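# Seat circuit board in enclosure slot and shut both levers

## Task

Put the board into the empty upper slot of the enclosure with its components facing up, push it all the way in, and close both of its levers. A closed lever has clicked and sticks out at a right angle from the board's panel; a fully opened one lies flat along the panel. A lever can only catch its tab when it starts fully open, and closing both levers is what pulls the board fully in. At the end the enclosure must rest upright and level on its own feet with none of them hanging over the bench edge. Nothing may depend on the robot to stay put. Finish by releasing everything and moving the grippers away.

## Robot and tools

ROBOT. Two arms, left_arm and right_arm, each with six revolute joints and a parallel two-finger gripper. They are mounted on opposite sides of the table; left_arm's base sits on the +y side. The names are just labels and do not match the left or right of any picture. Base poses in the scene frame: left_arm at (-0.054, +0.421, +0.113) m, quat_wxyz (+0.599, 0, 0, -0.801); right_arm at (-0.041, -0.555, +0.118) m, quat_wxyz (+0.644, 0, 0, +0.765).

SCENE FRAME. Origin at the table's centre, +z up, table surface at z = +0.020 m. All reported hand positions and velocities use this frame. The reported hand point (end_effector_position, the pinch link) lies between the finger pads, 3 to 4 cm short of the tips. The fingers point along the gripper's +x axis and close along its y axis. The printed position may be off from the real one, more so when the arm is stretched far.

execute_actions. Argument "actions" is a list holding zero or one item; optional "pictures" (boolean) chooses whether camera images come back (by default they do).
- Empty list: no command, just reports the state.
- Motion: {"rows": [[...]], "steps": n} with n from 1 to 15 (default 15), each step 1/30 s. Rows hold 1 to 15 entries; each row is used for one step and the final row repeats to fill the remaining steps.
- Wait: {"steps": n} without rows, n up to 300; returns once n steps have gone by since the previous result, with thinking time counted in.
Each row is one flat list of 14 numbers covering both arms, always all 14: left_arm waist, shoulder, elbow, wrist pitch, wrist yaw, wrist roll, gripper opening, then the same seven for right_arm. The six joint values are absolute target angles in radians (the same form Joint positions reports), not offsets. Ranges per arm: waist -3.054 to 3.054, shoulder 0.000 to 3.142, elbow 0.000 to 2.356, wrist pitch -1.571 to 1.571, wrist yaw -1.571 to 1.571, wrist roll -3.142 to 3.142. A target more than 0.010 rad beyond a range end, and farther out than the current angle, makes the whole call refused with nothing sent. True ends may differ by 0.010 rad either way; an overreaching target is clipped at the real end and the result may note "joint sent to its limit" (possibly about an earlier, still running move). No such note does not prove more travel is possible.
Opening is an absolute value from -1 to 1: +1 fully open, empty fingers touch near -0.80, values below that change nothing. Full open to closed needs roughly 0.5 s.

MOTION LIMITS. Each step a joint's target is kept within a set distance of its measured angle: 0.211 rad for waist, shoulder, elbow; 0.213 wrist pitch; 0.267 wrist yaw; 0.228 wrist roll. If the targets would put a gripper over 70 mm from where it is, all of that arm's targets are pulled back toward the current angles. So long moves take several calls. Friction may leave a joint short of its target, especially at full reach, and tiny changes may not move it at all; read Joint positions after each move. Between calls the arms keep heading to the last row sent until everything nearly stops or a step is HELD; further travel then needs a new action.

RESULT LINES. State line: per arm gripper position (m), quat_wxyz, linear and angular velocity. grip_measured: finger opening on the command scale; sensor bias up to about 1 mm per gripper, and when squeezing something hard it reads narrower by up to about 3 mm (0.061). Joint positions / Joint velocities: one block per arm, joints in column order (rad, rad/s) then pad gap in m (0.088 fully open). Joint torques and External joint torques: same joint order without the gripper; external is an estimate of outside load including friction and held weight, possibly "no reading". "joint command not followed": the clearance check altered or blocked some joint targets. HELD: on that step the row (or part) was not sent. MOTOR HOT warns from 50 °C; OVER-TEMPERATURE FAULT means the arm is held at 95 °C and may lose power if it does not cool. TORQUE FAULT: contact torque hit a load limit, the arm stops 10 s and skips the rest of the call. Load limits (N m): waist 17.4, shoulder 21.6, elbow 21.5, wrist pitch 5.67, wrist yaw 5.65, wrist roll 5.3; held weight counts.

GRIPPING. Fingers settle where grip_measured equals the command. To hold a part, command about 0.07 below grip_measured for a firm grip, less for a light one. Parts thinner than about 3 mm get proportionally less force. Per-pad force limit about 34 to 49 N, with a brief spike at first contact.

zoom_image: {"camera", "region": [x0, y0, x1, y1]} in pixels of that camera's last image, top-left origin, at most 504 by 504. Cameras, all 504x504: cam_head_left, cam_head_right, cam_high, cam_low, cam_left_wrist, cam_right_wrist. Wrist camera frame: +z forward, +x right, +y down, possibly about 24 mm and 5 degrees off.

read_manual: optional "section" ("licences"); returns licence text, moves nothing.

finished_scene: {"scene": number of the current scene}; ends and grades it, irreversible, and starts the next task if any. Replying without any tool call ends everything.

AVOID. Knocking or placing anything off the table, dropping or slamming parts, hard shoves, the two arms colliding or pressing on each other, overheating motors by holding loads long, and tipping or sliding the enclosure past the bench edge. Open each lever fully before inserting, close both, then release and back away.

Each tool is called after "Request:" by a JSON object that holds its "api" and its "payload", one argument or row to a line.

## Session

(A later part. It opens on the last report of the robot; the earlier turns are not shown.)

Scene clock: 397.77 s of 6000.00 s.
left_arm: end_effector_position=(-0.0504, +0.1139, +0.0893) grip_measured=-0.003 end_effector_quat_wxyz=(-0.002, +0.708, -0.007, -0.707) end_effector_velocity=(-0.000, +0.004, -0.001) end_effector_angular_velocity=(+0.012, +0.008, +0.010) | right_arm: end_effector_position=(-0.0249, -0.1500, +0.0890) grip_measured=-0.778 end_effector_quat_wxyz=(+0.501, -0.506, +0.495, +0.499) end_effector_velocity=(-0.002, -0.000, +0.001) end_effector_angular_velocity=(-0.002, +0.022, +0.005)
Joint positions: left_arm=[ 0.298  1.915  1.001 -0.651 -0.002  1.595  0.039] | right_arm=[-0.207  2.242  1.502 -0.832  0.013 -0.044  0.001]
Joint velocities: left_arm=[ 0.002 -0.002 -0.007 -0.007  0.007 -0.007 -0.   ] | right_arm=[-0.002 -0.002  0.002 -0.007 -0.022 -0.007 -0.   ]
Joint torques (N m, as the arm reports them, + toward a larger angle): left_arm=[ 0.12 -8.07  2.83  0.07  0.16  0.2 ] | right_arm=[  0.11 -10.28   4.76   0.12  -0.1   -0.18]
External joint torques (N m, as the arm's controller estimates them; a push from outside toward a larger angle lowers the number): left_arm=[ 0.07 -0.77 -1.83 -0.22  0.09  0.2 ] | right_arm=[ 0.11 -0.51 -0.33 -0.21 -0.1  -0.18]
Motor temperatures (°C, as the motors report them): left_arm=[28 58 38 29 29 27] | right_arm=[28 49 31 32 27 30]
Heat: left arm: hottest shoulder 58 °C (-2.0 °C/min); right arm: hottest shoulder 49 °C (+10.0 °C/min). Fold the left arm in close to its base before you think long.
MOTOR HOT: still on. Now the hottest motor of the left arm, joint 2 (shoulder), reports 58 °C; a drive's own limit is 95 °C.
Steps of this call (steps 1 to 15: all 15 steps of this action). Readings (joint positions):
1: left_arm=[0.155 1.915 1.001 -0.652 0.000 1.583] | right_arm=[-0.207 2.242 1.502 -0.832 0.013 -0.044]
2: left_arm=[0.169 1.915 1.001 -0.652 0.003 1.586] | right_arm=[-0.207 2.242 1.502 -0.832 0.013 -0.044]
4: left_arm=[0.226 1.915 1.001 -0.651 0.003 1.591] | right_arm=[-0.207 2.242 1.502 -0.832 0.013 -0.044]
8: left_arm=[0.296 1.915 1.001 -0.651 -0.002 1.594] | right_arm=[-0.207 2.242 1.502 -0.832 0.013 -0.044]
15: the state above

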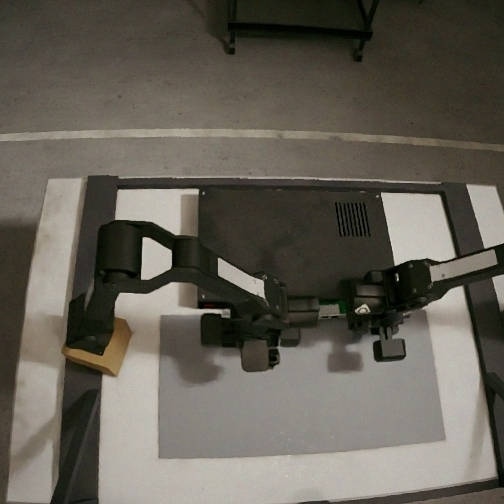

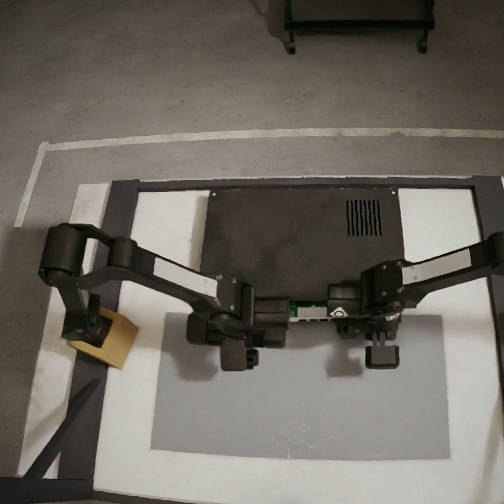

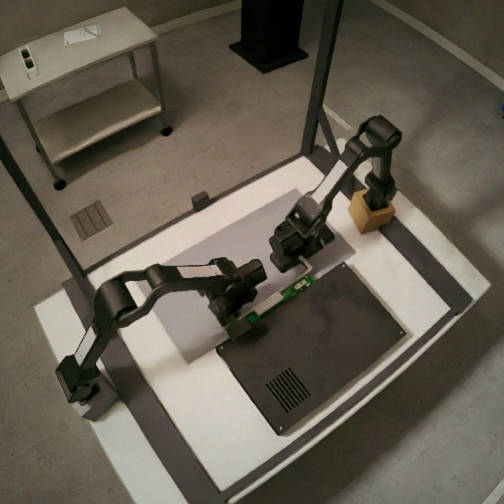

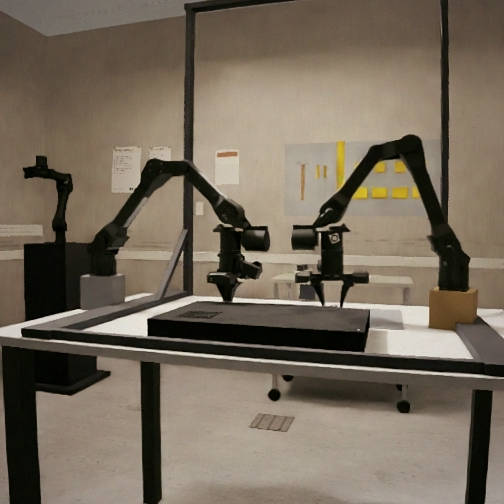

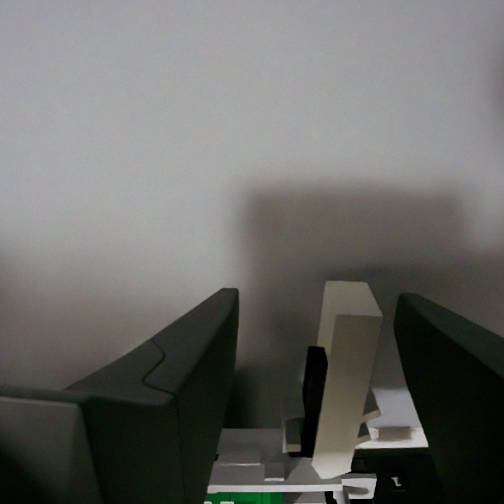

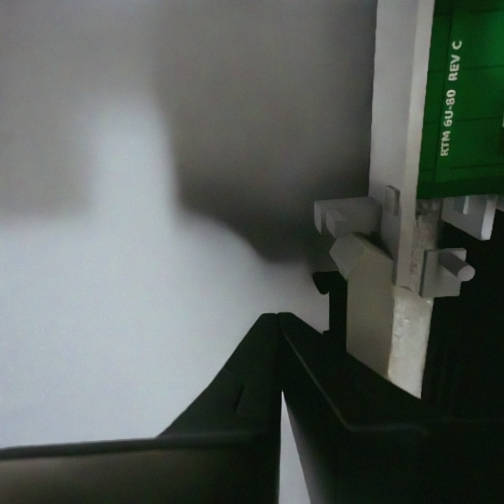

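Request:
{"api": "execute_actions", "payload": {
  "actions": [
    {"rows":[[0.335,1.89,0.965,-0.64,0,1.62,-0.1,-0.205,2.235,1.5,-0.835,0.01,-0.05,-0.9]],"steps":12}
  ],
  "pictures": false
}}

Request:
{"api": "execute_actions", "payload": {
  "actions": [
    {"rows":[[0.335,1.89,0.965,-0.64,0,1.62,-0.6,-0.205,2.235,1.5,-0.835,0.01,-0.05,-0.9]],"steps":15}
  ]
}}

Scene clock: 402.70 s of 6000.00 s.
left_arm: end_effector_position=(-0.0405, +0.1195, +0.0888) grip_measured=-0.096 end_effector_quat_wxyz=(+0.002, +0.707, -0.001, -0.707) end_effector_velocity=(+0.001, +0.005, +0.000) end_effector_angular_velocity=(+0.023, -0.021, -0.015) | right_arm: end_effector_position=(-0.0249, -0.1500, +0.0890) grip_measured=-0.778 end_effector_quat_wxyz=(+0.501, -0.506, +0.495, +0.499) end_effector_velocity=(-0.000, +0.001, +0.000) end_effector_angular_velocity=(+0.007, +0.007, +0.005)
Joint positions: left_arm=[ 0.332  1.9    0.977 -0.642  0.     1.615  0.034] | right_arm=[-0.207  2.242  1.502 -0.832  0.013 -0.044  0.001]
Joint velocities: left_arm=[-0.007 -0.002 -0.002 -0.022 -0.022  0.007 -0.001] | right_arm=[-0.002 -0.002 -0.002  0.007 -0.007 -0.007 -0.   ]
Joint torques (N m, as the arm reports them, + toward a larger angle): left_arm=[ 0.26 -9.04  2.78  0.15  0.08  0.21] | right_arm=[  0.11 -10.29   4.76   0.12  -0.1   -0.18]
External joint torques (N m, as the arm's controller estimates them; a push from outside toward a larger angle lowers the number): left_arm=[ 0.29 -1.94 -1.83 -0.14  0.01  0.2 ] | right_arm=[ 0.09 -0.55 -0.29 -0.2  -0.09 -0.18]
Motor temperatures (°C, as the motors report them): left_arm=[28 58 38 29 29 27] | right_arm=[28 50 31 32 27 30]
Heat: left arm: hottest shoulder 58 °C (-1.0 °C/min); right arm: hottest shoulder 50 °C (+11.0 °C/min). Fold the left arm in close to its base before you think long. Fold the right arm in close to its base before you think long.
MOTOR HOT: a motor of the right arm reached 50 °C. Now the hottest motor of the right arm, joint 2 (shoulder), reports 50 °C. The temperature limit of the motors' drives, at which the controller stops that arm, is 95 °C. To cool a motor, set the load down, stop pushing, or move to a pose that needs little force.
MOTOR HOT: still on. Now the hottest motor of the left arm, joint 2 (shoulder), reports 58 °C; a drive's own limit is 95 °C.
Steps of this call (steps 1 to 15: the robot went on to your last target; steps 16 to 90: nothing new was sent; then 1.53 s passed at rest; steps 91 to 102: all 12 steps of this action). Readings (joint positions):
91: left_arm=[0.301 1.913 0.997 -0.647 0.000 1.600] | right_arm=[-0.207 2.242 1.502 -0.832 0.013 -0.044]
92: left_arm=[0.308 1.909 0.991 -0.645 0.000 1.605] | right_arm=[-0.207 2.242 1.502 -0.832 0.013 -0.044]
94: left_arm=[0.323 1.905 0.982 -0.645 0.000 1.610] | right_arm=[-0.207 2.242 1.502 -0.832 0.013 -0.044]
98: left_arm=[0.332 1.902 0.977 -0.643 0.000 1.614] | right_arm=[-0.207 2.242 1.502 -0.832 0.013 -0.044]
102: the state above

Scene clock: 403.20 s of 6000.00 s.
left_arm: end_effector_position=(-0.0403, +0.1187, +0.0889) grip_measured=-0.593 end_effector_quat_wxyz=(+0.004, +0.707, -0.003, -0.707) end_effector_velocity=(+0.000, +0.007, -0.001) end_effector_angular_velocity=(+0.027, -0.006, +0.005) | right_arm: end_effector_position=(-0.0249, -0.1500, +0.0890) grip_measured=-0.778 end_effector_quat_wxyz=(+0.501, -0.506, +0.495, +0.499) end_effector_velocity=(-0.000, -0.002, +0.000) end_effector_angular_velocity=(-0.007, +0.008, +0.005)
Joint positions: left_arm=[ 0.332  1.899  0.976 -0.638  0.     1.615  0.01 ] | right_arm=[-0.207  2.242  1.502 -0.832  0.013 -0.044  0.001]
Joint velocities: left_arm=[-0.002 -0.002 -0.007 -0.022 -0.007 -0.007 -0.001] | right_arm=[-0.002 -0.002 -0.002 -0.007 -0.007 -0.007 -0.   ]
Joint torques (N m, as the arm reports them, + toward a larger angle): left_arm=[ 0.22 -8.95  2.84 -0.18  0.08  0.18] | right_arm=[  0.11 -10.28   4.76   0.12  -0.09  -0.18]
External joint torques (N m, as the arm's controller estimates them; a push from outside toward a larger angle lowers the number): left_arm=[ 0.22 -1.85 -1.71 -0.46  0.02  0.18] | right_arm=[ 0.12 -0.55 -0.29 -0.21 -0.09 -0.18]
Motor temperatures (°C, as the motors report them): left_arm=[28 58 38 29 29 27] | right_arm=[28 50 31 32 27 30]
Heat: left arm: hottest shoulder 58 °C (-1.0 °C/min); right arm: hottest shoulder 50 °C (+11.1 °C/min). Fold the left arm in close to its base before you think long. Fold the right arm in close to its base before you think long.
MOTOR HOT: still on. Now the hottest motor of the left arm, joint 2 (shoulder), reports 58 °C; a drive's own limit is 95 °C.
MOTOR HOT: still on. Now the hottest motor of the right arm, joint 2 (shoulder), reports 50 °C; a drive's own limit is 95 °C.
Steps of this call (steps 1 to 15: all 15 steps of this action). Readings (joint positions):
1: left_arm=[0.332 1.900 0.976 -0.642 0.000 1.615] | right_arm=[-0.207 2.242 1.502 -0.832 0.013 -0.044]
2: left_arm=[0.332 1.900 0.976 -0.642 0.000 1.615] | right_arm=[-0.207 2.242 1.502 -0.832 0.013 -0.044]
4: left_arm=[0.332 1.900 0.976 -0.640 0.000 1.615] | right_arm=[-0.207 2.242 1.502 -0.832 0.013 -0.044]
8: left_arm=[0.332 1.899 0.976 -0.638 0.000 1.615] | right_arm=[-0.207 2.242 1.502 -0.832 0.013 -0.044]
15: the state above

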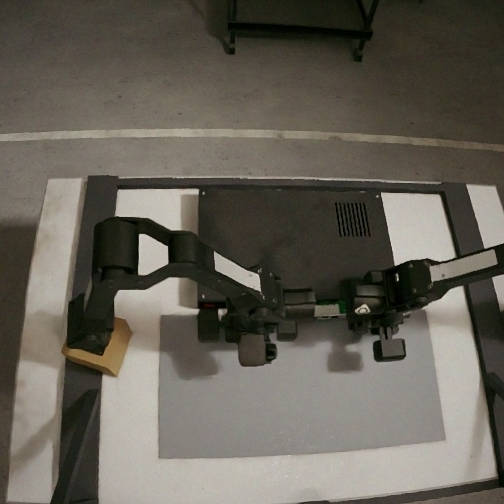

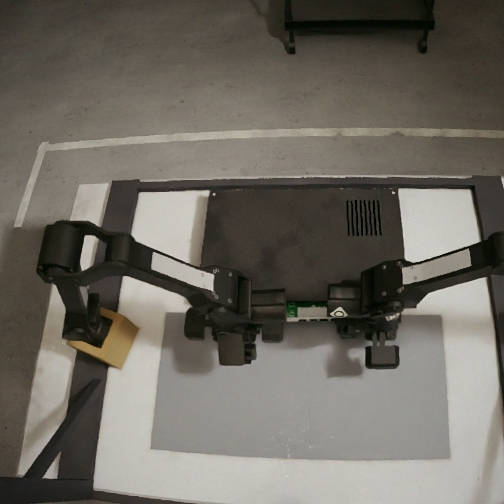

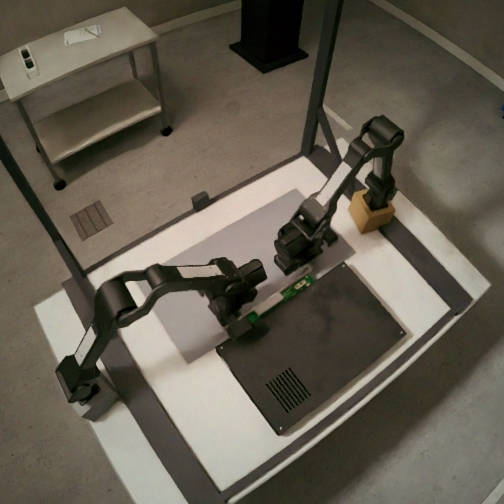

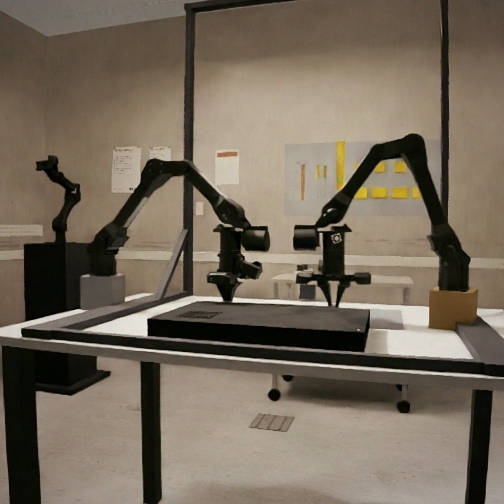

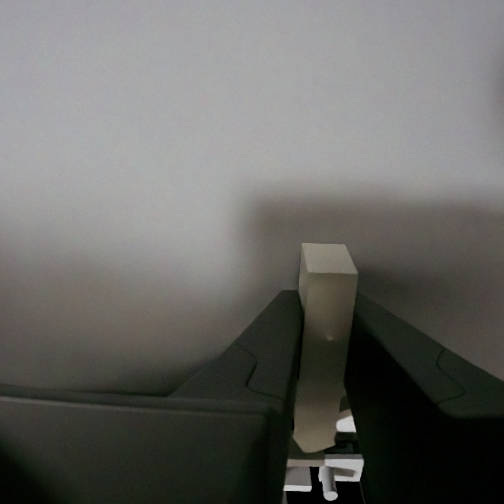

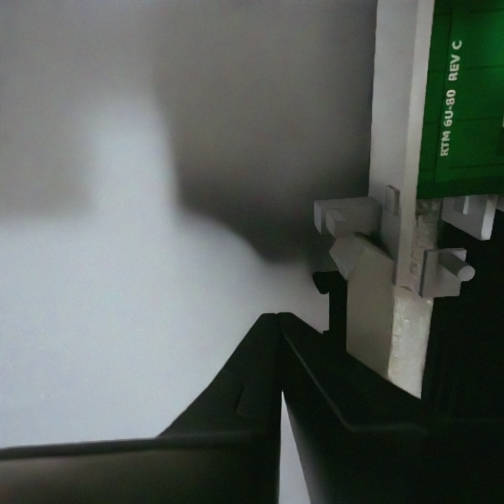

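Request:
{"api": "execute_actions", "payload": {
  "actions": [
    {"rows":[[0.335,1.88,0.95,-0.635,0,1.72,-0.6,-0.205,2.235,1.5,-0.835,0.01,-0.05,-0.9],[0.335,1.88,0.95,-0.635,0,1.78,-0.6,-0.205,2.235,1.5,-0.835,0.01,-0.05,-0.9],[0.34,1.87,0.935,-0.63,0,1.85,-0.6,-0.205,2.235,1.5,-0.835,0.01,-0.05,-0.9],[0.34,1.87,0.935,-0.63,0,1.92,-0.6,-0.205,2.235,1.5,-0.835,0.01,-0.05,-0.9],[0.345,1.86,0.92,-0.625,0,2.0,-0.6,-0.205,2.235,1.5,-0.835,0.01,-0.05,-0.9]],"steps":15}
  ],
  "pictures": false
}}

Request:
{"api": "execute_actions", "payload": {
  "actions": [
    {"rows":[[0.345,1.86,0.92,-0.625,0,2.0,-0.2,-0.205,2.235,1.5,-0.835,0.01,-0.05,-0.9]],"steps":12}
  ]
}}

Scene clock: 413.40 s of 6000.00 s.
left_arm: end_effector_position=(-0.0383, +0.1289, +0.0885) grip_measured=-0.595 end_effector_quat_wxyz=(-0.126, +0.696, -0.131, -0.695) end_effector_velocity=(+0.004, +0.002, -0.000) end_effector_angular_velocity=(-0.001, -0.022, -0.049) | right_arm: end_effector_position=(-0.0249, -0.1500, +0.0890) grip_measured=-0.778 end_effector_quat_wxyz=(+0.501, -0.506, +0.495, +0.499) end_effector_velocity=(-0.000, -0.002, +0.000) end_effector_angular_velocity=(-0.007, +0.008, +0.005)
Joint positions: left_arm=[ 0.341  1.869  0.932 -0.625  0.     1.99   0.01 ] | right_arm=[-0.207  2.242  1.502 -0.832  0.013 -0.044  0.001]
Joint velocities: left_arm=[ 0.002 -0.007 -0.012  0.007 -0.022  0.051 -0.   ] | right_arm=[-0.002 -0.002 -0.002 -0.007 -0.007 -0.007 -0.   ]
Joint torques (N m, as the arm reports them, + toward a larger angle): left_arm=[ 0.4  -8.67  2.6  -0.02  0.08  0.21] | right_arm=[  0.1  -10.27   4.76   0.12  -0.1   -0.17]
External joint torques (N m, as the arm's controller estimates them; a push from outside toward a larger angle lowers the number): left_arm=[ 0.4  -1.78 -2.02 -0.32  0.02  0.21] | right_arm=[ 0.1  -0.48 -0.29 -0.2  -0.09 -0.17]
Motor temperatures (°C, as the motors report them): left_arm=[28 58 38 29 28 27] | right_arm=[28 50 31 32 27 30]
Heat: left arm: hottest shoulder 58 °C (-1.0 °C/min); right arm: hottest shoulder 50 °C (+10.1 °C/min). Fold the left arm in close to its base before you think long. Fold the right arm in close to its base before you think long.
MOTOR HOT: still on. Now the hottest motor of the left arm, joint 2 (shoulder), reports 58 °C; a drive's own limit is 95 °C.
MOTOR HOT: still on. Now the hottest motor of the right arm, joint 2 (shoulder), reports 50 °C; a drive's own limit is 95 °C.
Steps of this call (steps 1 to 15: the robot went on to your last target; steps 16 to 90: nothing new was sent; then 6.70 s passed at rest; steps 91 to 105: all 15 steps of this action). Readings (joint positions):
91: left_arm=[0.332 1.898 0.973 -0.638 0.000 1.640] | right_arm=[-0.207 2.242 1.502 -0.832 0.013 -0.044]
92: left_arm=[0.333 1.895 0.970 -0.637 0.000 1.678] | right_arm=[-0.207 2.242 1.502 -0.832 0.013 -0.044]
94: left_arm=[0.334 1.887 0.958 -0.634 0.000 1.780] | right_arm=[-0.207 2.242 1.502 -0.832 0.013 -0.044]
98: left_arm=[0.339 1.872 0.938 -0.627 0.000 1.942] | right_arm=[-0.207 2.242 1.502 -0.832 0.013 -0.044]
105: the state above

Scene clock: 413.80 s of 6000.00 s.
left_arm: end_effector_position=(-0.0382, +0.1291, +0.0884) grip_measured=-0.209 end_effector_quat_wxyz=(-0.127, +0.695, -0.133, -0.695) end_effector_velocity=(-0.002, -0.003, +0.001) end_effector_angular_velocity=(-0.013, +0.007, +0.019) | right_arm: end_effector_position=(-0.0249, -0.1500, +0.0890) grip_measured=-0.778 end_effector_quat_wxyz=(+0.501, -0.506, +0.495, +0.499) end_effector_velocity=(-0.000, -0.002, +0.000) end_effector_angular_velocity=(-0.007, +0.008, +0.020)
Joint positions: left_arm=[ 0.342  1.869  0.931 -0.624  0.001  1.995  0.029] | right_arm=[-0.207  2.242  1.502 -0.832  0.013 -0.044  0.001]
Joint velocities: left_arm=[-0.002 -0.002  0.002  0.007  0.007 -0.022  0.003] | right_arm=[-0.002 -0.002 -0.002 -0.007 -0.007 -0.022 -0.   ]
Joint torques (N m, as the arm reports them, + toward a larger angle): left_arm=[ 0.29 -8.67  2.73 -0.1   0.03  0.2 ] | right_arm=[  0.1  -10.28   4.76   0.12  -0.1   -0.17]
External joint torques (N m, as the arm's controller estimates them; a push from outside toward a larger angle lowers the number): left_arm=[ 0.31 -1.78 -1.87 -0.38 -0.03  0.21] | right_arm=[ 0.11 -0.61 -0.26 -0.2  -0.1  -0.17]
Motor temperatures (°C, as the motors report them): left_arm=[28 58 38 29 28 27] | right_arm=[28 50 31 32 27 30]
Heat: left arm: hottest shoulder 58 °C (-1.0 °C/min); right arm: hottest shoulder 50 °C (+10.2 °C/min). Fold the left arm in close to its base before you think long. Fold the right arm in close to its base before you think long.
MOTOR HOT: still on. Now the hottest motor of the left arm, joint 2 (shoulder), reports 58 °C; a drive's own limit is 95 °C.
MOTOR HOT: still on. Now the hottest motor of the right arm, joint 2 (shoulder), reports 50 °C; a drive's own limit is 95 °C.
Steps of this call (steps 1 to 12: all 12 steps of this action). Readings (joint positions):
1: left_arm=[0.341 1.869 0.932 -0.624 0.001 1.992] | right_arm=[-0.207 2.242 1.502 -0.832 0.013 -0.044]
2: left_arm=[0.341 1.869 0.932 -0.624 0.001 1.993] | right_arm=[-0.207 2.242 1.502 -0.832 0.013 -0.044]
4: left_arm=[0.342 1.869 0.931 -0.624 0.001 1.994] | right_arm=[-0.207 2.242 1.502 -0.832 0.013 -0.044]
8: left_arm=[0.342 1.869 0.931 -0.624 0.001 1.995] | right_arm=[-0.207 2.242 1.502 -0.832 0.013 -0.044]
12: the state above

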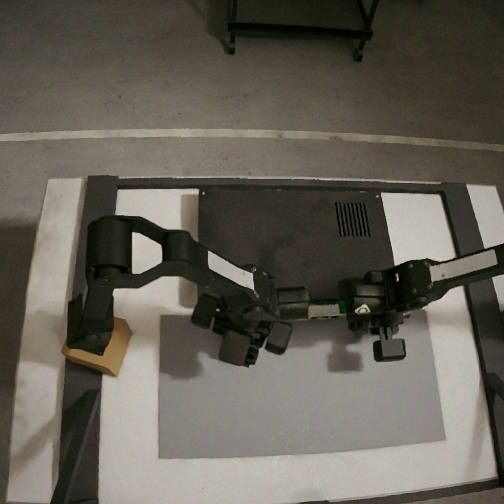

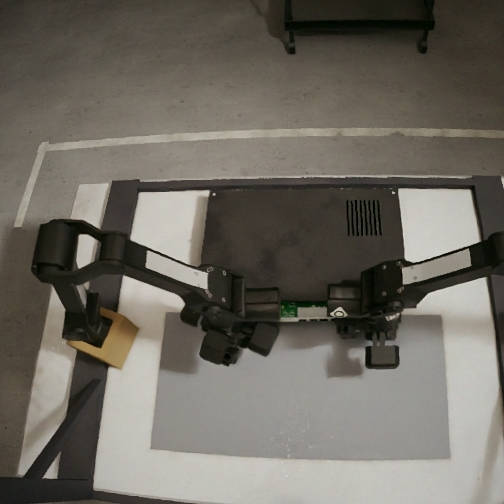

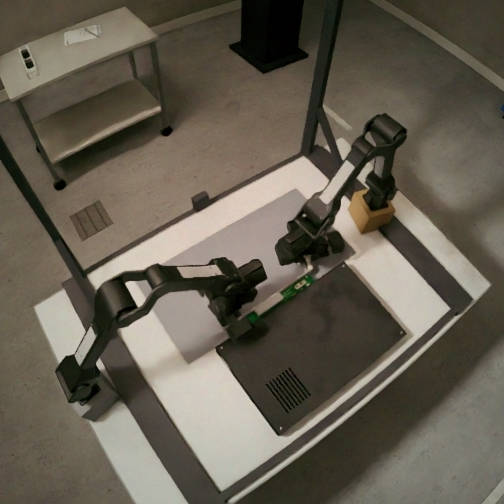

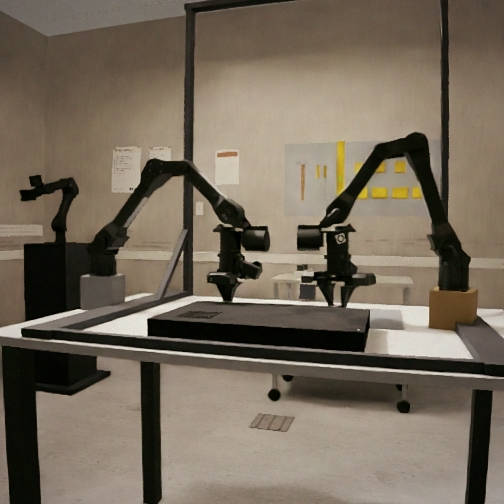

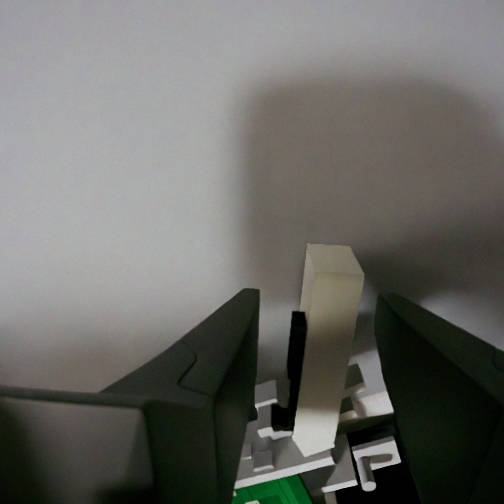

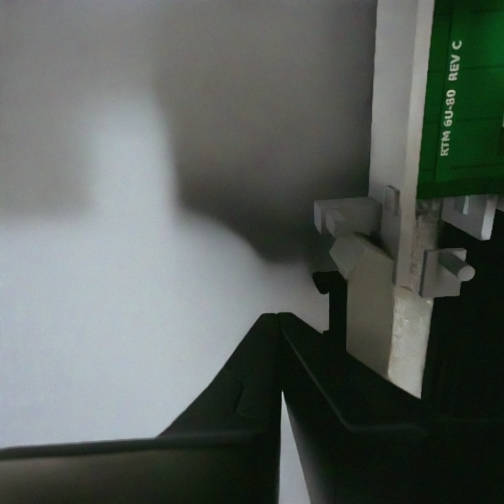

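Request:
{"api": "execute_actions", "payload": {
  "actions": [
    {"rows":[[0.345,1.72,0.93,-0.77,0,2.0,-0.2,-0.205,2.235,1.5,-0.835,0.01,-0.05,-0.9]],"steps":10}
  ],
  "pictures": false
}}

Request:
{"api": "execute_actions", "payload": {
  "actions": [
    {"rows":[[0.29,1.8,1.06,-0.82,0,1.6,-0.9,-0.205,2.235,1.5,-0.835,0.01,-0.05,-0.9]],"steps":12}
  ],
  "pictures": false
}}

Request:
{"api": "execute_actions", "payload": {
  "actions": [
    {"rows":[[0.29,1.96,1.05,-0.665,0,1.6,-0.9,-0.205,2.235,1.5,-0.835,0.01,-0.05,-0.9]],"steps":12}
  ],
  "pictures": false
}}

Request:
{"api": "execute_actions", "payload": {
  "actions": [
    {"rows":[[0.29,1.92,1.0,-0.65,0,1.6,-0.9,-0.205,2.235,1.5,-0.835,0.01,-0.05,-0.9],[0.29,1.9,0.97,-0.645,0,1.6,-0.9,-0.205,2.235,1.5,-0.835,0.01,-0.05,-0.9],[0.29,1.88,0.94,-0.635,0,1.6,-0.9,-0.205,2.235,1.5,-0.835,0.01,-0.05,-0.9],[0.29,1.86,0.91,-0.63,0,1.6,-0.9,-0.205,2.235,1.5,-0.835,0.01,-0.05,-0.9],[0.3,1.84,0.885,-0.62,0,1.6,-0.9,-0.205,2.235,1.5,-0.835,0.01,-0.05,-0.9],[0.31,1.82,0.855,-0.61,0,1.6,-0.9,-0.205,2.235,1.5,-0.835,0.01,-0.05,-0.9],[0.32,1.8,0.83,-0.605,0,1.6,-0.9,-0.205,2.235,1.5,-0.835,0.01,-0.05,-0.9]],"steps":15}
  ]
}}

Scene clock: 432.57 s of 6000.00 s.
left_arm: end_effector_position=(-0.0390, +0.1432, +0.1268) grip_measured=-0.202 end_effector_quat_wxyz=(-0.125, +0.696, -0.135, -0.694) end_effector_velocity=(-0.000, +0.012, -0.001) end_effector_angular_velocity=(+0.056, -0.004, +0.005) | right_arm: end_effector_position=(-0.0249, -0.1500, +0.0890) grip_measured=-0.778 end_effector_quat_wxyz=(+0.501, -0.506, +0.495, +0.499) end_effector_velocity=(+0.002, -0.005, +0.000) end_effector_angular_velocity=(-0.022, -0.007, +0.005)
Joint positions: left_arm=[ 0.342  1.725  0.933 -0.764  0.001  1.996  0.029] | right_arm=[-0.207  2.242  1.502 -0.832  0.013 -0.044  0.001]
Joint velocities: left_arm=[-0.002  0.002 -0.002 -0.051 -0.007 -0.007 -0.   ] | right_arm=[-0.002 -0.002 -0.002 -0.022  0.007 -0.007  0.   ]
Joint torques (N m, as the arm reports them, + toward a larger angle): left_arm=[ 0.28 -7.45  3.97 -0.09  0.03  0.17] | right_arm=[  0.1  -10.27   4.76   0.12  -0.09  -0.17]
External joint torques (N m, as the arm's controller estimates them; a push from outside toward a larger angle lowers the number): left_arm=[ 0.27 -1.15 -1.08 -0.39 -0.03  0.17] | right_arm=[ 0.1  -0.57 -0.23 -0.19 -0.09 -0.17]
Motor temperatures (°C, as the motors report them): left_arm=[28 57 37 29 28 27] | right_arm=[28 51 31 32 27 30]
Heat: left arm: hottest shoulder 57 °C (-2.0 °C/min); right arm: hottest shoulder 51 °C (+7.0 °C/min). Fold the left arm in close to its base before you think long. Fold the right arm in close to its base before you think long.
MOTOR HOT: still on. Now the hottest motor of the left arm, joint 2 (shoulder), reports 57 °C; a drive's own limit is 95 °C.
MOTOR HOT: still on. Now the hottest motor of the right arm, joint 2 (shoulder), reports 51 °C; a drive's own limit is 95 °C.
Steps of this call (steps 1 to 15: the robot went on to your last target; steps 16 to 90: nothing new was sent; then 15.43 s passed at rest; steps 91 to 100: all 10 steps of this action). Readings (joint positions):
91: left_arm=[0.342 1.851 0.931 -0.646 0.001 1.995] | right_arm=[-0.207 2.242 1.502 -0.832 0.013 -0.044]
92: left_arm=[0.342 1.827 0.930 -0.693 0.001 1.995] | right_arm=[-0.207 2.242 1.502 -0.832 0.013 -0.044]
94: left_arm=[0.342 1.769 0.928 -0.735 0.001 1.996] | right_arm=[-0.207 2.242 1.502 -0.832 0.013 -0.044]
98: left_arm=[0.342 1.725 0.933 -0.759 0.001 1.996] | right_arm=[-0.207 2.242 1.502 -0.832 0.013 -0.044]
100: the state above

Scene clock: 432.97 s of 6000.00 s.
left_arm: end_effector_position=(-0.0518, +0.1195, +0.1359) grip_measured=-0.798 end_effector_quat_wxyz=(-0.007, +0.708, -0.019, -0.706) end_effector_velocity=(-0.001, +0.011, -0.008) end_effector_angular_velocity=(+0.066, -0.005, +0.103) | right_arm: end_effector_position=(-0.0249, -0.1500, +0.0890) grip_measured=-0.778 end_effector_quat_wxyz=(+0.501, -0.506, +0.495, +0.499) end_effector_velocity=(-0.003, -0.005, +0.000) end_effector_angular_velocity=(-0.021, +0.023, +0.005)
Joint positions: left_arm=[ 0.294  1.786  1.049 -0.817 -0.001  1.614  0.   ] | right_arm=[-0.207  2.242  1.502 -0.832  0.013 -0.044  0.001]
Joint velocities: left_arm=[-0.007  0.027 -0.002 -0.037 -0.007 -0.11   0.   ] | right_arm=[-0.002 -0.002 -0.002 -0.022 -0.022 -0.007 -0.   ]
Joint torques (N m, as the arm reports them, + toward a larger angle): left_arm=[-0.34 -6.29  5.59 -0.13  0.14 -0.18] | right_arm=[  0.11 -10.27   4.76   0.13  -0.1   -0.17]
External joint torques (N m, as the arm's controller estimates them; a push from outside toward a larger angle lowers the number): left_arm=[-0.3   0.67  0.33 -0.43  0.07 -0.17] | right_arm=[ 0.09 -0.5  -0.28 -0.18 -0.09 -0.17]
Motor temperatures (°C, as the motors report them): left_arm=[28 57 37 29 28 27] | right_arm=[28 51 31 32 27 30]
Heat: left arm: hottest shoulder 57 °C (-2.0 °C/min); right arm: hottest shoulder 51 °C (+7.0 °C/min). Fold the left arm in close to its base before you think long. Fold the right arm in close to its base before you think long.
MOTOR HOT: still on. Now the hottest motor of the left arm, joint 2 (shoulder), reports 57 °C; a drive's own limit is 95 °C.
MOTOR HOT: still on. Now the hottest motor of the right arm, joint 2 (shoulder), reports 51 °C; a drive's own limit is 95 °C.
Steps of this call (steps 1 to 12: all 12 steps of this action). Readings (joint positions):
1: left_arm=[0.337 1.736 0.951 -0.789 -0.001 1.944] | right_arm=[-0.207 2.242 1.502 -0.832 0.013 -0.044]
2: left_arm=[0.327 1.750 0.976 -0.800 -0.001 1.879] | right_arm=[-0.207 2.242 1.502 -0.832 0.013 -0.044]
4: left_arm=[0.306 1.773 1.020 -0.799 -0.001 1.755] | right_arm=[-0.207 2.242 1.502 -0.832 0.013 -0.044]
8: left_arm=[0.294 1.780 1.048 -0.814 -0.001 1.642] | right_arm=[-0.207 2.242 1.502 -0.832 0.013 -0.044]
12: the state above

Scene clock: 433.37 s of 6000.00 s.
left_arm: end_effector_position=(-0.0520, +0.1030, +0.0896) grip_measured=-0.798 end_effector_quat_wxyz=(-0.008, +0.707, -0.012, -0.707) end_effector_velocity=(-0.002, +0.009, +0.000) end_effector_angular_velocity=(+0.037, +0.008, +0.005) | right_arm: end_effector_position=(-0.0249, -0.1500, +0.0890) grip_measured=-0.778 end_effector_quat_wxyz=(+0.501, -0.506, +0.495, +0.499) end_effector_velocity=(-0.000, -0.000, +0.001) end_effector_angular_velocity=(-0.002, +0.007, -0.010)
Joint positions: left_arm=[ 0.293  1.948  1.052 -0.669 -0.001  1.605  0.   ] | right_arm=[-0.207  2.242  1.502 -0.832  0.013 -0.044  0.001]
Joint velocities: left_arm=[-0.002 -0.002 -0.002 -0.037  0.007 -0.007  0.   ] | right_arm=[-0.002 -0.002  0.002 -0.007 -0.007  0.007 -0.   ]
Joint torques (N m, as the arm reports them, + toward a larger angle): left_arm=[-0.35 -7.2   3.83  0.1   0.13 -0.19] | right_arm=[  0.1  -10.29   4.78   0.12  -0.09  -0.18]
External joint torques (N m, as the arm's controller estimates them; a push from outside toward a larger angle lowers the number): left_arm=[-0.35  0.39 -0.82 -0.19  0.07 -0.19] | right_arm=[ 0.11 -0.51 -0.33 -0.22 -0.08 -0.18]
Motor temperatures (°C, as the motors report them): left_arm=[28 57 37 29 28 27] | right_arm=[28 51 31 32 27 30]
Heat: left arm: hottest shoulder 57 °C (-2.0 °C/min); right arm: hottest shoulder 51 °C (+7.1 °C/min). Fold the left arm in close to its base before you think long. Fold the right arm in close to its base before you think long.
MOTOR HOT: still on. Now the hottest motor of the left arm, joint 2 (shoulder), reports 57 °C; a drive's own limit is 95 °C.
MOTOR HOT: still on. Now the hottest motor of the right arm, joint 2 (shoulder), reports 51 °C; a drive's own limit is 95 °C.
Steps of this call (steps 1 to 12: all 12 steps of this action). Readings (joint positions):
1: left_arm=[0.294 1.810 1.049 -0.797 -0.001 1.612] | right_arm=[-0.207 2.242 1.502 -0.832 0.013 -0.044]
2: left_arm=[0.294 1.837 1.053 -0.746 -0.001 1.610] | right_arm=[-0.207 2.242 1.502 -0.832 0.013 -0.044]
4: left_arm=[0.293 1.903 1.059 -0.697 -0.001 1.606] | right_arm=[-0.207 2.242 1.502 -0.832 0.013 -0.044]
8: left_arm=[0.293 1.948 1.052 -0.677 -0.001 1.606] | right_arm=[-0.207 2.242 1.502 -0.832 0.013 -0.044]
12: the state above

Scene clock: 433.87 s of 6000.00 s.
left_arm: end_effector_position=(-0.0463, +0.1509, +0.0870) grip_measured=-0.798 end_effector_quat_wxyz=(-0.003, +0.707, -0.001, -0.707) end_effector_velocity=(+0.002, +0.008, +0.001) end_effector_angular_velocity=(-0.002, -0.007, -0.005) | right_arm: end_effector_position=(-0.0249, -0.1500, +0.0890) grip_measured=-0.778 end_effector_quat_wxyz=(+0.501, -0.506, +0.495, +0.499) end_effector_velocity=(-0.004, -0.005, +0.000) end_effector_angular_velocity=(-0.021, +0.023, +0.010)
Joint positions: left_arm=[ 0.316  1.811  0.844 -0.608  0.     1.605  0.   ] | right_arm=[-0.207  2.242  1.502 -0.832  0.013 -0.044  0.001]
Joint velocities: left_arm=[ 0.002 -0.032 -0.037  0.007 -0.007  0.007  0.   ] | right_arm=[ 0.002 -0.002 -0.002 -0.022 -0.022 -0.007 -0.   ]
Joint torques (N m, as the arm reports them, + toward a larger angle): left_arm=[ 0.37 -7.98  2.63  0.15  0.09 -0.18] | right_arm=[  0.1  -10.29   4.77   0.12  -0.1   -0.18]
External joint torques (N m, as the arm's controller estimates them; a push from outside toward a larger angle lowers the number): left_arm=[ 0.36 -1.58 -1.95 -0.17  0.03 -0.18] | right_arm=[-0.04 -0.58 -0.21 -0.17 -0.08 -0.17]
Motor temperatures (°C, as the motors report them): left_arm=[28 57 37 29 28 27] | right_arm=[28 51 31 32 27 30]
Heat: left arm: hottest shoulder 57 °C (-2.0 °C/min); right arm: hottest shoulder 51 °C (+7.0 °C/min). Fold the left arm in close to its base before you think long. Fold the right arm in close to its base before you think long.
MOTOR HOT: still on. Now the hottest motor of the left arm, joint 2 (shoulder), reports 57 °C; a drive's own limit is 95 °C.
MOTOR HOT: still on. Now the hottest motor of the right arm, joint 2 (shoulder), reports 51 °C; a drive's own limit is 95 °C.
Steps of this call (steps 1 to 15: all 15 steps of this action). Readings (joint positions):
1: left_arm=[0.293 1.947 1.044 -0.661 -0.001 1.605] | right_arm=[-0.207 2.242 1.502 -0.832 0.013 -0.044]
2: left_arm=[0.293 1.940 1.030 -0.653 -0.001 1.605] | right_arm=[-0.207 2.242 1.502 -0.832 0.013 -0.044]
4: left_arm=[0.293 1.913 0.986 -0.645 -0.001 1.605] | right_arm=[-0.207 2.242 1.502 -0.832 0.013 -0.044]
8: left_arm=[0.303 1.842 0.885 -0.621 0.000 1.605] | right_arm=[-0.207 2.242 1.502 -0.832 0.013 -0.044]
15: the state above

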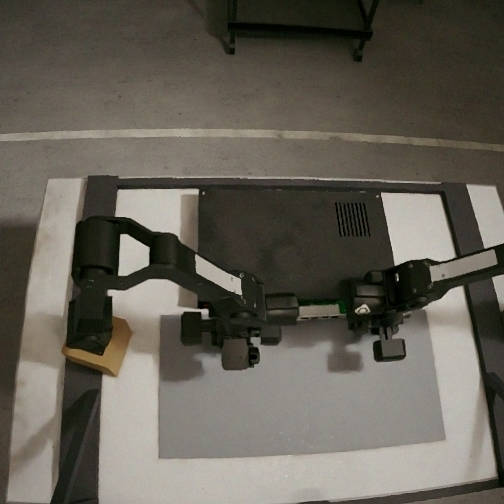

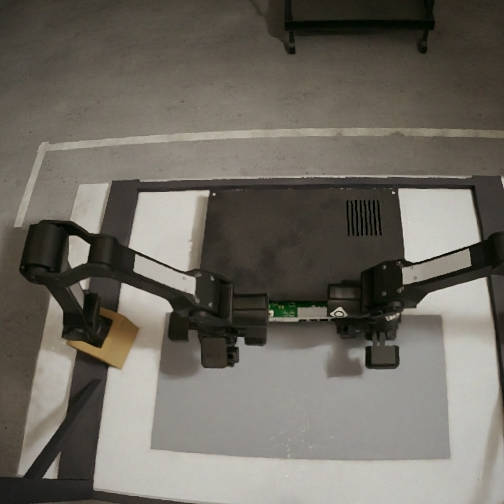

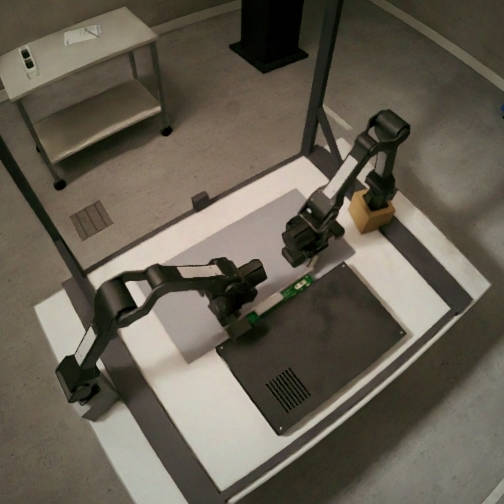

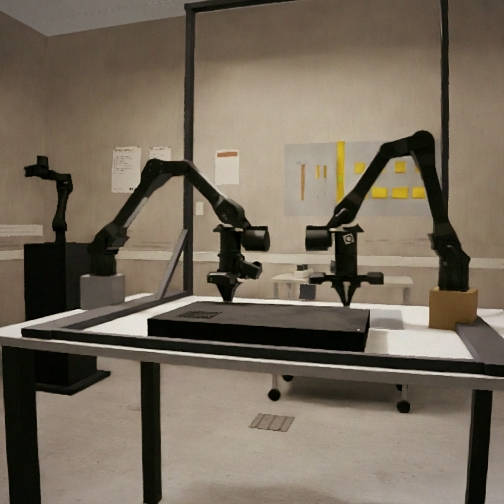

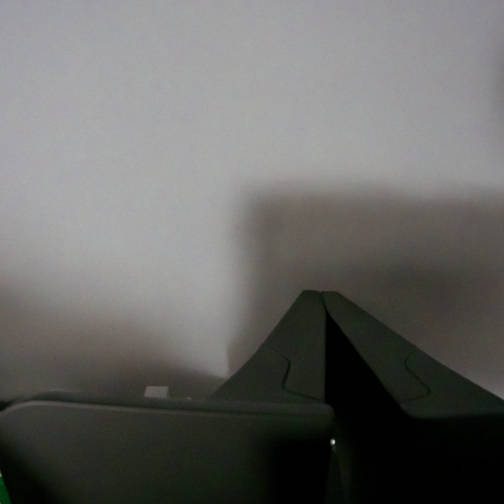

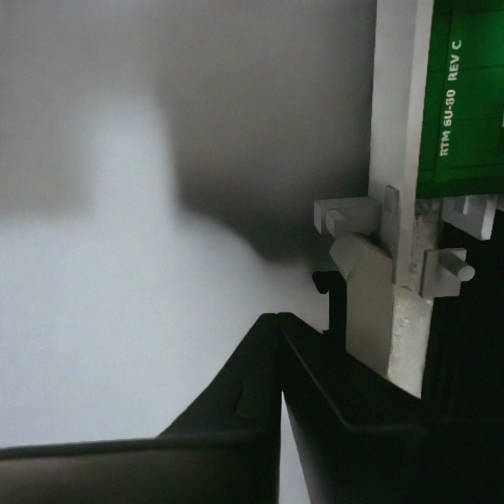

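Roll back for view, then push +x.

Request:
{"api": "execute_actions", "payload": {
  "actions": [
    {"rows":[[0.3,1.81,0.85,-0.61,0,0.1,-0.9,-0.205,2.235,1.5,-0.835,0.01,-0.05,-0.9]],"steps":15}
  ],
  "pictures": false
}}

Request:
{"api": "execute_actions", "payload": {
  "actions": [
    {"steps":10}
  ],
  "pictures": false
}}

Request:
{"api": "execute_actions", "payload": {
  "actions": [
    {"rows":[[0.33,1.81,0.85,-0.61,0,0.1,-0.9,-0.205,2.235,1.5,-0.835,0.01,-0.05,-0.9],[0.35,1.81,0.85,-0.61,0,0.1,-0.9,-0.205,2.235,1.5,-0.835,0.01,-0.05,-0.9],[0.37,1.81,0.85,-0.61,0,0.1,-0.9,-0.205,2.235,1.5,-0.835,0.01,-0.05,-0.9],[0.385,1.81,0.85,-0.61,0,0.1,-0.9,-0.205,2.235,1.5,-0.835,0.01,-0.05,-0.9],[0.4,1.81,0.85,-0.61,-0.01,0.11,-0.9,-0.205,2.235,1.5,-0.835,0.01,-0.05,-0.9]],"steps":15}
  ]
}}

Scene clock: 442.80 s of 6000.00 s.
left_arm: end_effector_position=(-0.0497, +0.1516, +0.0871) grip_measured=-0.798 end_effector_quat_wxyz=(+0.317, +0.632, +0.320, -0.631) end_effector_velocity=(+0.000, +0.002, +0.000) end_effector_angular_velocity=(+0.008, -0.016, +1.910) | right_arm: end_effector_position=(-0.0249, -0.1500, +0.0890) grip_measured=-0.778 end_effector_quat_wxyz=(+0.501, -0.506, +0.495, +0.499) end_effector_velocity=(-0.000, -0.006, -0.001) end_effector_angular_velocity=(-0.027, +0.008, +0.005)
Joint positions: left_arm=[ 0.303  1.809  0.842 -0.608  0.     0.653  0.   ] | right_arm=[-0.207  2.242  1.502 -0.832  0.013 -0.044  0.001]
Joint velocities: left_arm=[-0.002 -0.002 -0.002 -0.007 -0.007 -1.912  0.   ] | right_arm=[-0.002  0.002 -0.002 -0.022 -0.007 -0.007 -0.   ]
Joint torques (N m, as the arm reports them, + toward a larger angle): left_arm=[-0.33 -6.99  4.71 -0.14  0.05 -0.2 ] | right_arm=[  0.13 -10.27   4.75   0.12  -0.09  -0.17]
External joint torques (N m, as the arm's controller estimates them; a push from outside toward a larger angle lowers the number): left_arm=[-0.33 -0.59  0.17 -0.47  0.01 -0.2 ] | right_arm=[ 0.15 -0.58 -0.25 -0.19 -0.1  -0.17]
Motor temperatures (°C, as the motors report them): left_arm=[28 57 37 29 28 27] | right_arm=[28 51 31 31 27 30]
Heat: left arm: hottest shoulder 57 °C (-1.0 °C/min); right arm: hottest shoulder 51 °C (+5.1 °C/min). Fold the left arm in close to its base before you think long. Fold the right arm in close to its base before you think long.
MOTOR HOT: still on. Now the hottest motor of the left arm, joint 2 (shoulder), reports 57 °C; a drive's own limit is 95 °C.
MOTOR HOT: still on. Now the hottest motor of the right arm, joint 2 (shoulder), reports 51 °C; a drive's own limit is 95 °C.
Steps of this call (steps 1 to 15: the robot went on to your last target; steps 16 to 90: nothing new was sent; then 5.43 s passed at rest; steps 91 to 105: all 15 steps of this action). Readings (joint positions):
91: left_arm=[0.315 1.809 0.841 -0.606 0.000 1.551] | right_arm=[-0.207 2.242 1.502 -0.832 0.013 -0.044]
92: left_arm=[0.313 1.809 0.841 -0.606 0.000 1.486] | right_arm=[-0.207 2.242 1.502 -0.832 0.013 -0.044]
94: left_arm=[0.308 1.809 0.841 -0.606 0.000 1.357] | right_arm=[-0.207 2.242 1.502 -0.832 0.013 -0.044]
98: left_arm=[0.304 1.809 0.841 -0.608 0.000 1.100] | right_arm=[-0.207 2.242 1.502 -0.832 0.013 -0.044]
105: the state above

Scene clock: 443.13 s of 6000.00 s.
left_arm: end_effector_position=(-0.0497, +0.1516, +0.0871) grip_measured=-0.798 end_effector_quat_wxyz=(+0.466, +0.532, +0.468, -0.530) end_effector_velocity=(+0.000, +0.002, +0.000) end_effector_angular_velocity=(+0.007, -0.009, +0.459) | right_arm: end_effector_position=(-0.0249, -0.1500, +0.0890) grip_measured=-0.778 end_effector_quat_wxyz=(+0.501, -0.506, +0.495, +0.499) end_effector_velocity=(-0.003, -0.005, +0.000) end_effector_angular_velocity=(-0.021, +0.023, +0.005)
Joint positions: left_arm=[ 0.303  1.809  0.842 -0.608  0.     0.145  0.   ] | right_arm=[-0.207  2.242  1.502 -0.832  0.013 -0.044  0.001]
Joint velocities: left_arm=[-0.002 -0.002 -0.002 -0.007 -0.007 -0.462  0.   ] | right_arm=[-0.002 -0.002 -0.002 -0.022 -0.022 -0.007  0.   ]
Joint torques (N m, as the arm reports them, + toward a larger angle): left_arm=[-0.33 -7.01  4.71 -0.13  0.01 -0.2 ] | right_arm=[  0.1  -10.28   4.76   0.12  -0.1   -0.17]
External joint torques (N m, as the arm's controller estimates them; a push from outside toward a larger angle lowers the number): left_arm=[-0.33 -0.65  0.2  -0.46  0.01 -0.18] | right_arm=[ 0.15 -0.55 -0.27 -0.19 -0.1  -0.17]
Motor temperatures (°C, as the motors report them): left_arm=[28 57 37 29 28 27] | right_arm=[28 51 31 31 27 30]
Heat: left arm: hottest shoulder 57 °C (-1.0 °C/min); right arm: hottest shoulder 51 °C (+5.0 °C/min). Fold the left arm in close to its base before you think long. Fold the right arm in close to its base before you think long.
MOTOR HOT: still on. Now the hottest motor of the left arm, joint 2 (shoulder), reports 57 °C; a drive's own limit is 95 °C.
MOTOR HOT: still on. Now the hottest motor of the right arm, joint 2 (shoulder), reports 51 °C; a drive's own limit is 95 °C.
Steps of this call (steps 1 to 10: the robot went on to your last target). Readings (joint positions):
1: left_arm=[0.303 1.809 0.842 -0.608 0.000 0.588] | right_arm=[-0.207 2.242 1.502 -0.832 0.013 -0.044]
2: left_arm=[0.303 1.809 0.842 -0.608 0.000 0.524] | right_arm=[-0.207 2.242 1.502 -0.832 0.013 -0.044]
4: left_arm=[0.303 1.809 0.842 -0.608 0.000 0.397] | right_arm=[-0.207 2.242 1.502 -0.832 0.013 -0.044]
8: left_arm=[0.303 1.809 0.842 -0.608 0.000 0.186] | right_arm=[-0.207 2.242 1.502 -0.832 0.013 -0.044]
10: the state above

Scene clock: 443.63 s of 6000.00 s.
left_arm: end_effector_position=(-0.0245, +0.1535, +0.0871) grip_measured=-0.798 end_effector_quat_wxyz=(+0.498, +0.505, +0.498, -0.499) end_effector_velocity=(+0.003, +0.004, +0.001) end_effector_angular_velocity=(+0.018, -0.006, +0.029) | right_arm: end_effector_position=(-0.0249, -0.1500, +0.0890) grip_measured=-0.778 end_effector_quat_wxyz=(+0.501, -0.506, +0.495, +0.499) end_effector_velocity=(+0.004, -0.004, -0.001) end_effector_angular_velocity=(-0.013, -0.007, +0.015)
Joint positions: left_arm=[ 0.393  1.809  0.842 -0.609 -0.006  0.114  0.   ] | right_arm=[-0.207  2.242  1.502 -0.832  0.013 -0.044  0.001]
Joint velocities: left_arm=[ 0.007 -0.002  0.002 -0.022 -0.007 -0.022  0.   ] | right_arm=[-0.007 -0.002 -0.007 -0.007  0.007 -0.022 -0.   ]
Joint torques (N m, as the arm reports them, + toward a larger angle): left_arm=[ 0.62 -6.93  4.69  0.   -0.16 -0.17] | right_arm=[  0.11 -10.28   4.74   0.13  -0.1   -0.17]
External joint torques (N m, as the arm's controller estimates them; a push from outside toward a larger angle lowers the number): left_arm=[ 0.54 -0.54  0.15 -0.34 -0.15 -0.17] | right_arm=[ 0.18 -0.57 -0.27 -0.19 -0.1  -0.17]
Motor temperatures (°C, as the motors report them): left_arm=[28 57 37 29 28 27] | right_arm=[28 51 31 31 27 30]
Heat: left arm: hottest shoulder 57 °C (-1.0 °C/min); right arm: hottest shoulder 51 °C (+5.1 °C/min). Fold the left arm in close to its base before you think long. Fold the right arm in close to its base before you think long.
MOTOR HOT: still on. Now the hottest motor of the left arm, joint 2 (shoulder), reports 57 °C; a drive's own limit is 95 °C.
MOTOR HOT: still on. Now the hottest motor of the right arm, joint 2 (shoulder), reports 51 °C; a drive's own limit is 95 °C.
Steps of this call (steps 1 to 15: all 15 steps of this action). Readings (joint positions):
1: left_arm=[0.305 1.809 0.842 -0.608 0.000 0.133] | right_arm=[-0.207 2.242 1.502 -0.832 0.013 -0.044]
2: left_arm=[0.312 1.809 0.842 -0.608 0.000 0.125] | right_arm=[-0.207 2.242 1.502 -0.832 0.013 -0.044]
4: left_arm=[0.339 1.809 0.842 -0.608 0.000 0.115] | right_arm=[-0.207 2.242 1.502 -0.832 0.013 -0.044]
8: left_arm=[0.386 1.809 0.842 -0.609 -0.003 0.114] | right_arm=[-0.207 2.242 1.502 -0.832 0.013 -0.044]
15: the state above

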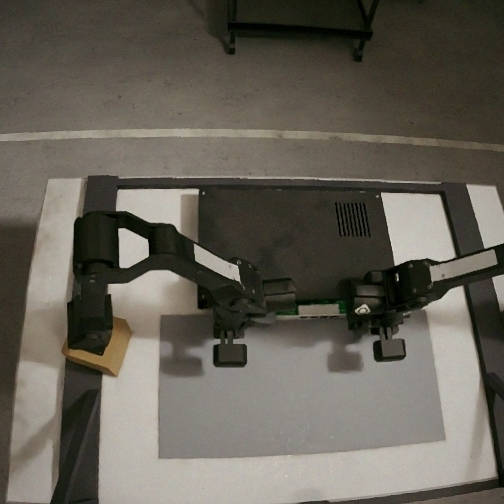

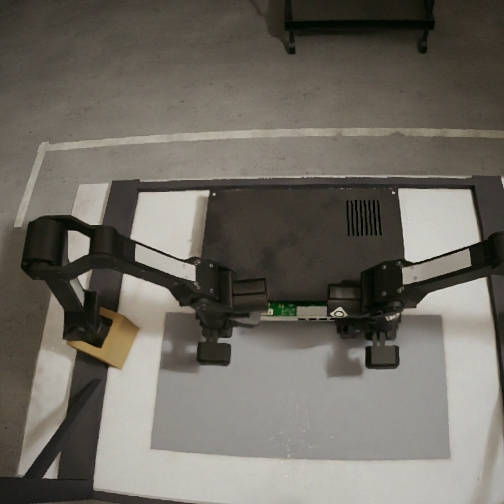

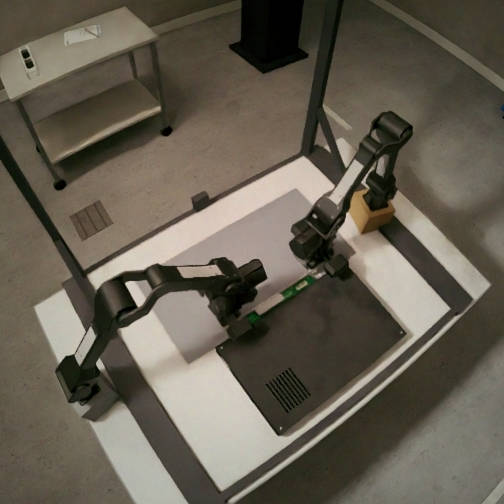

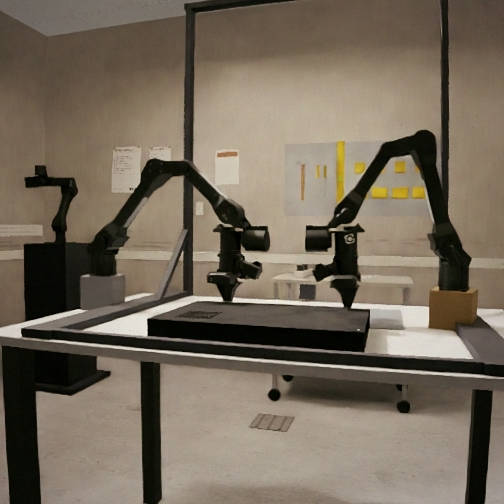

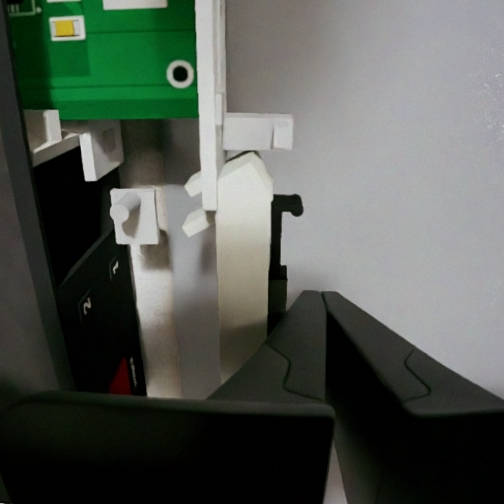

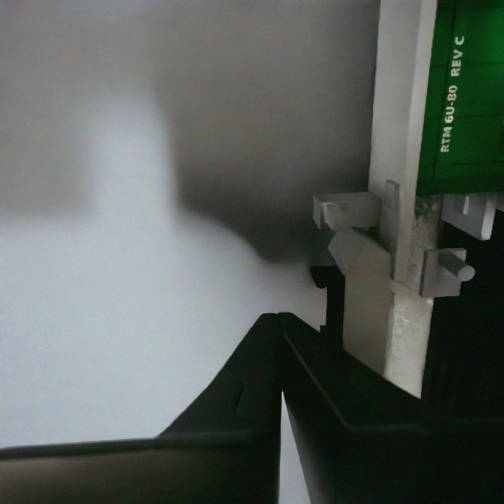

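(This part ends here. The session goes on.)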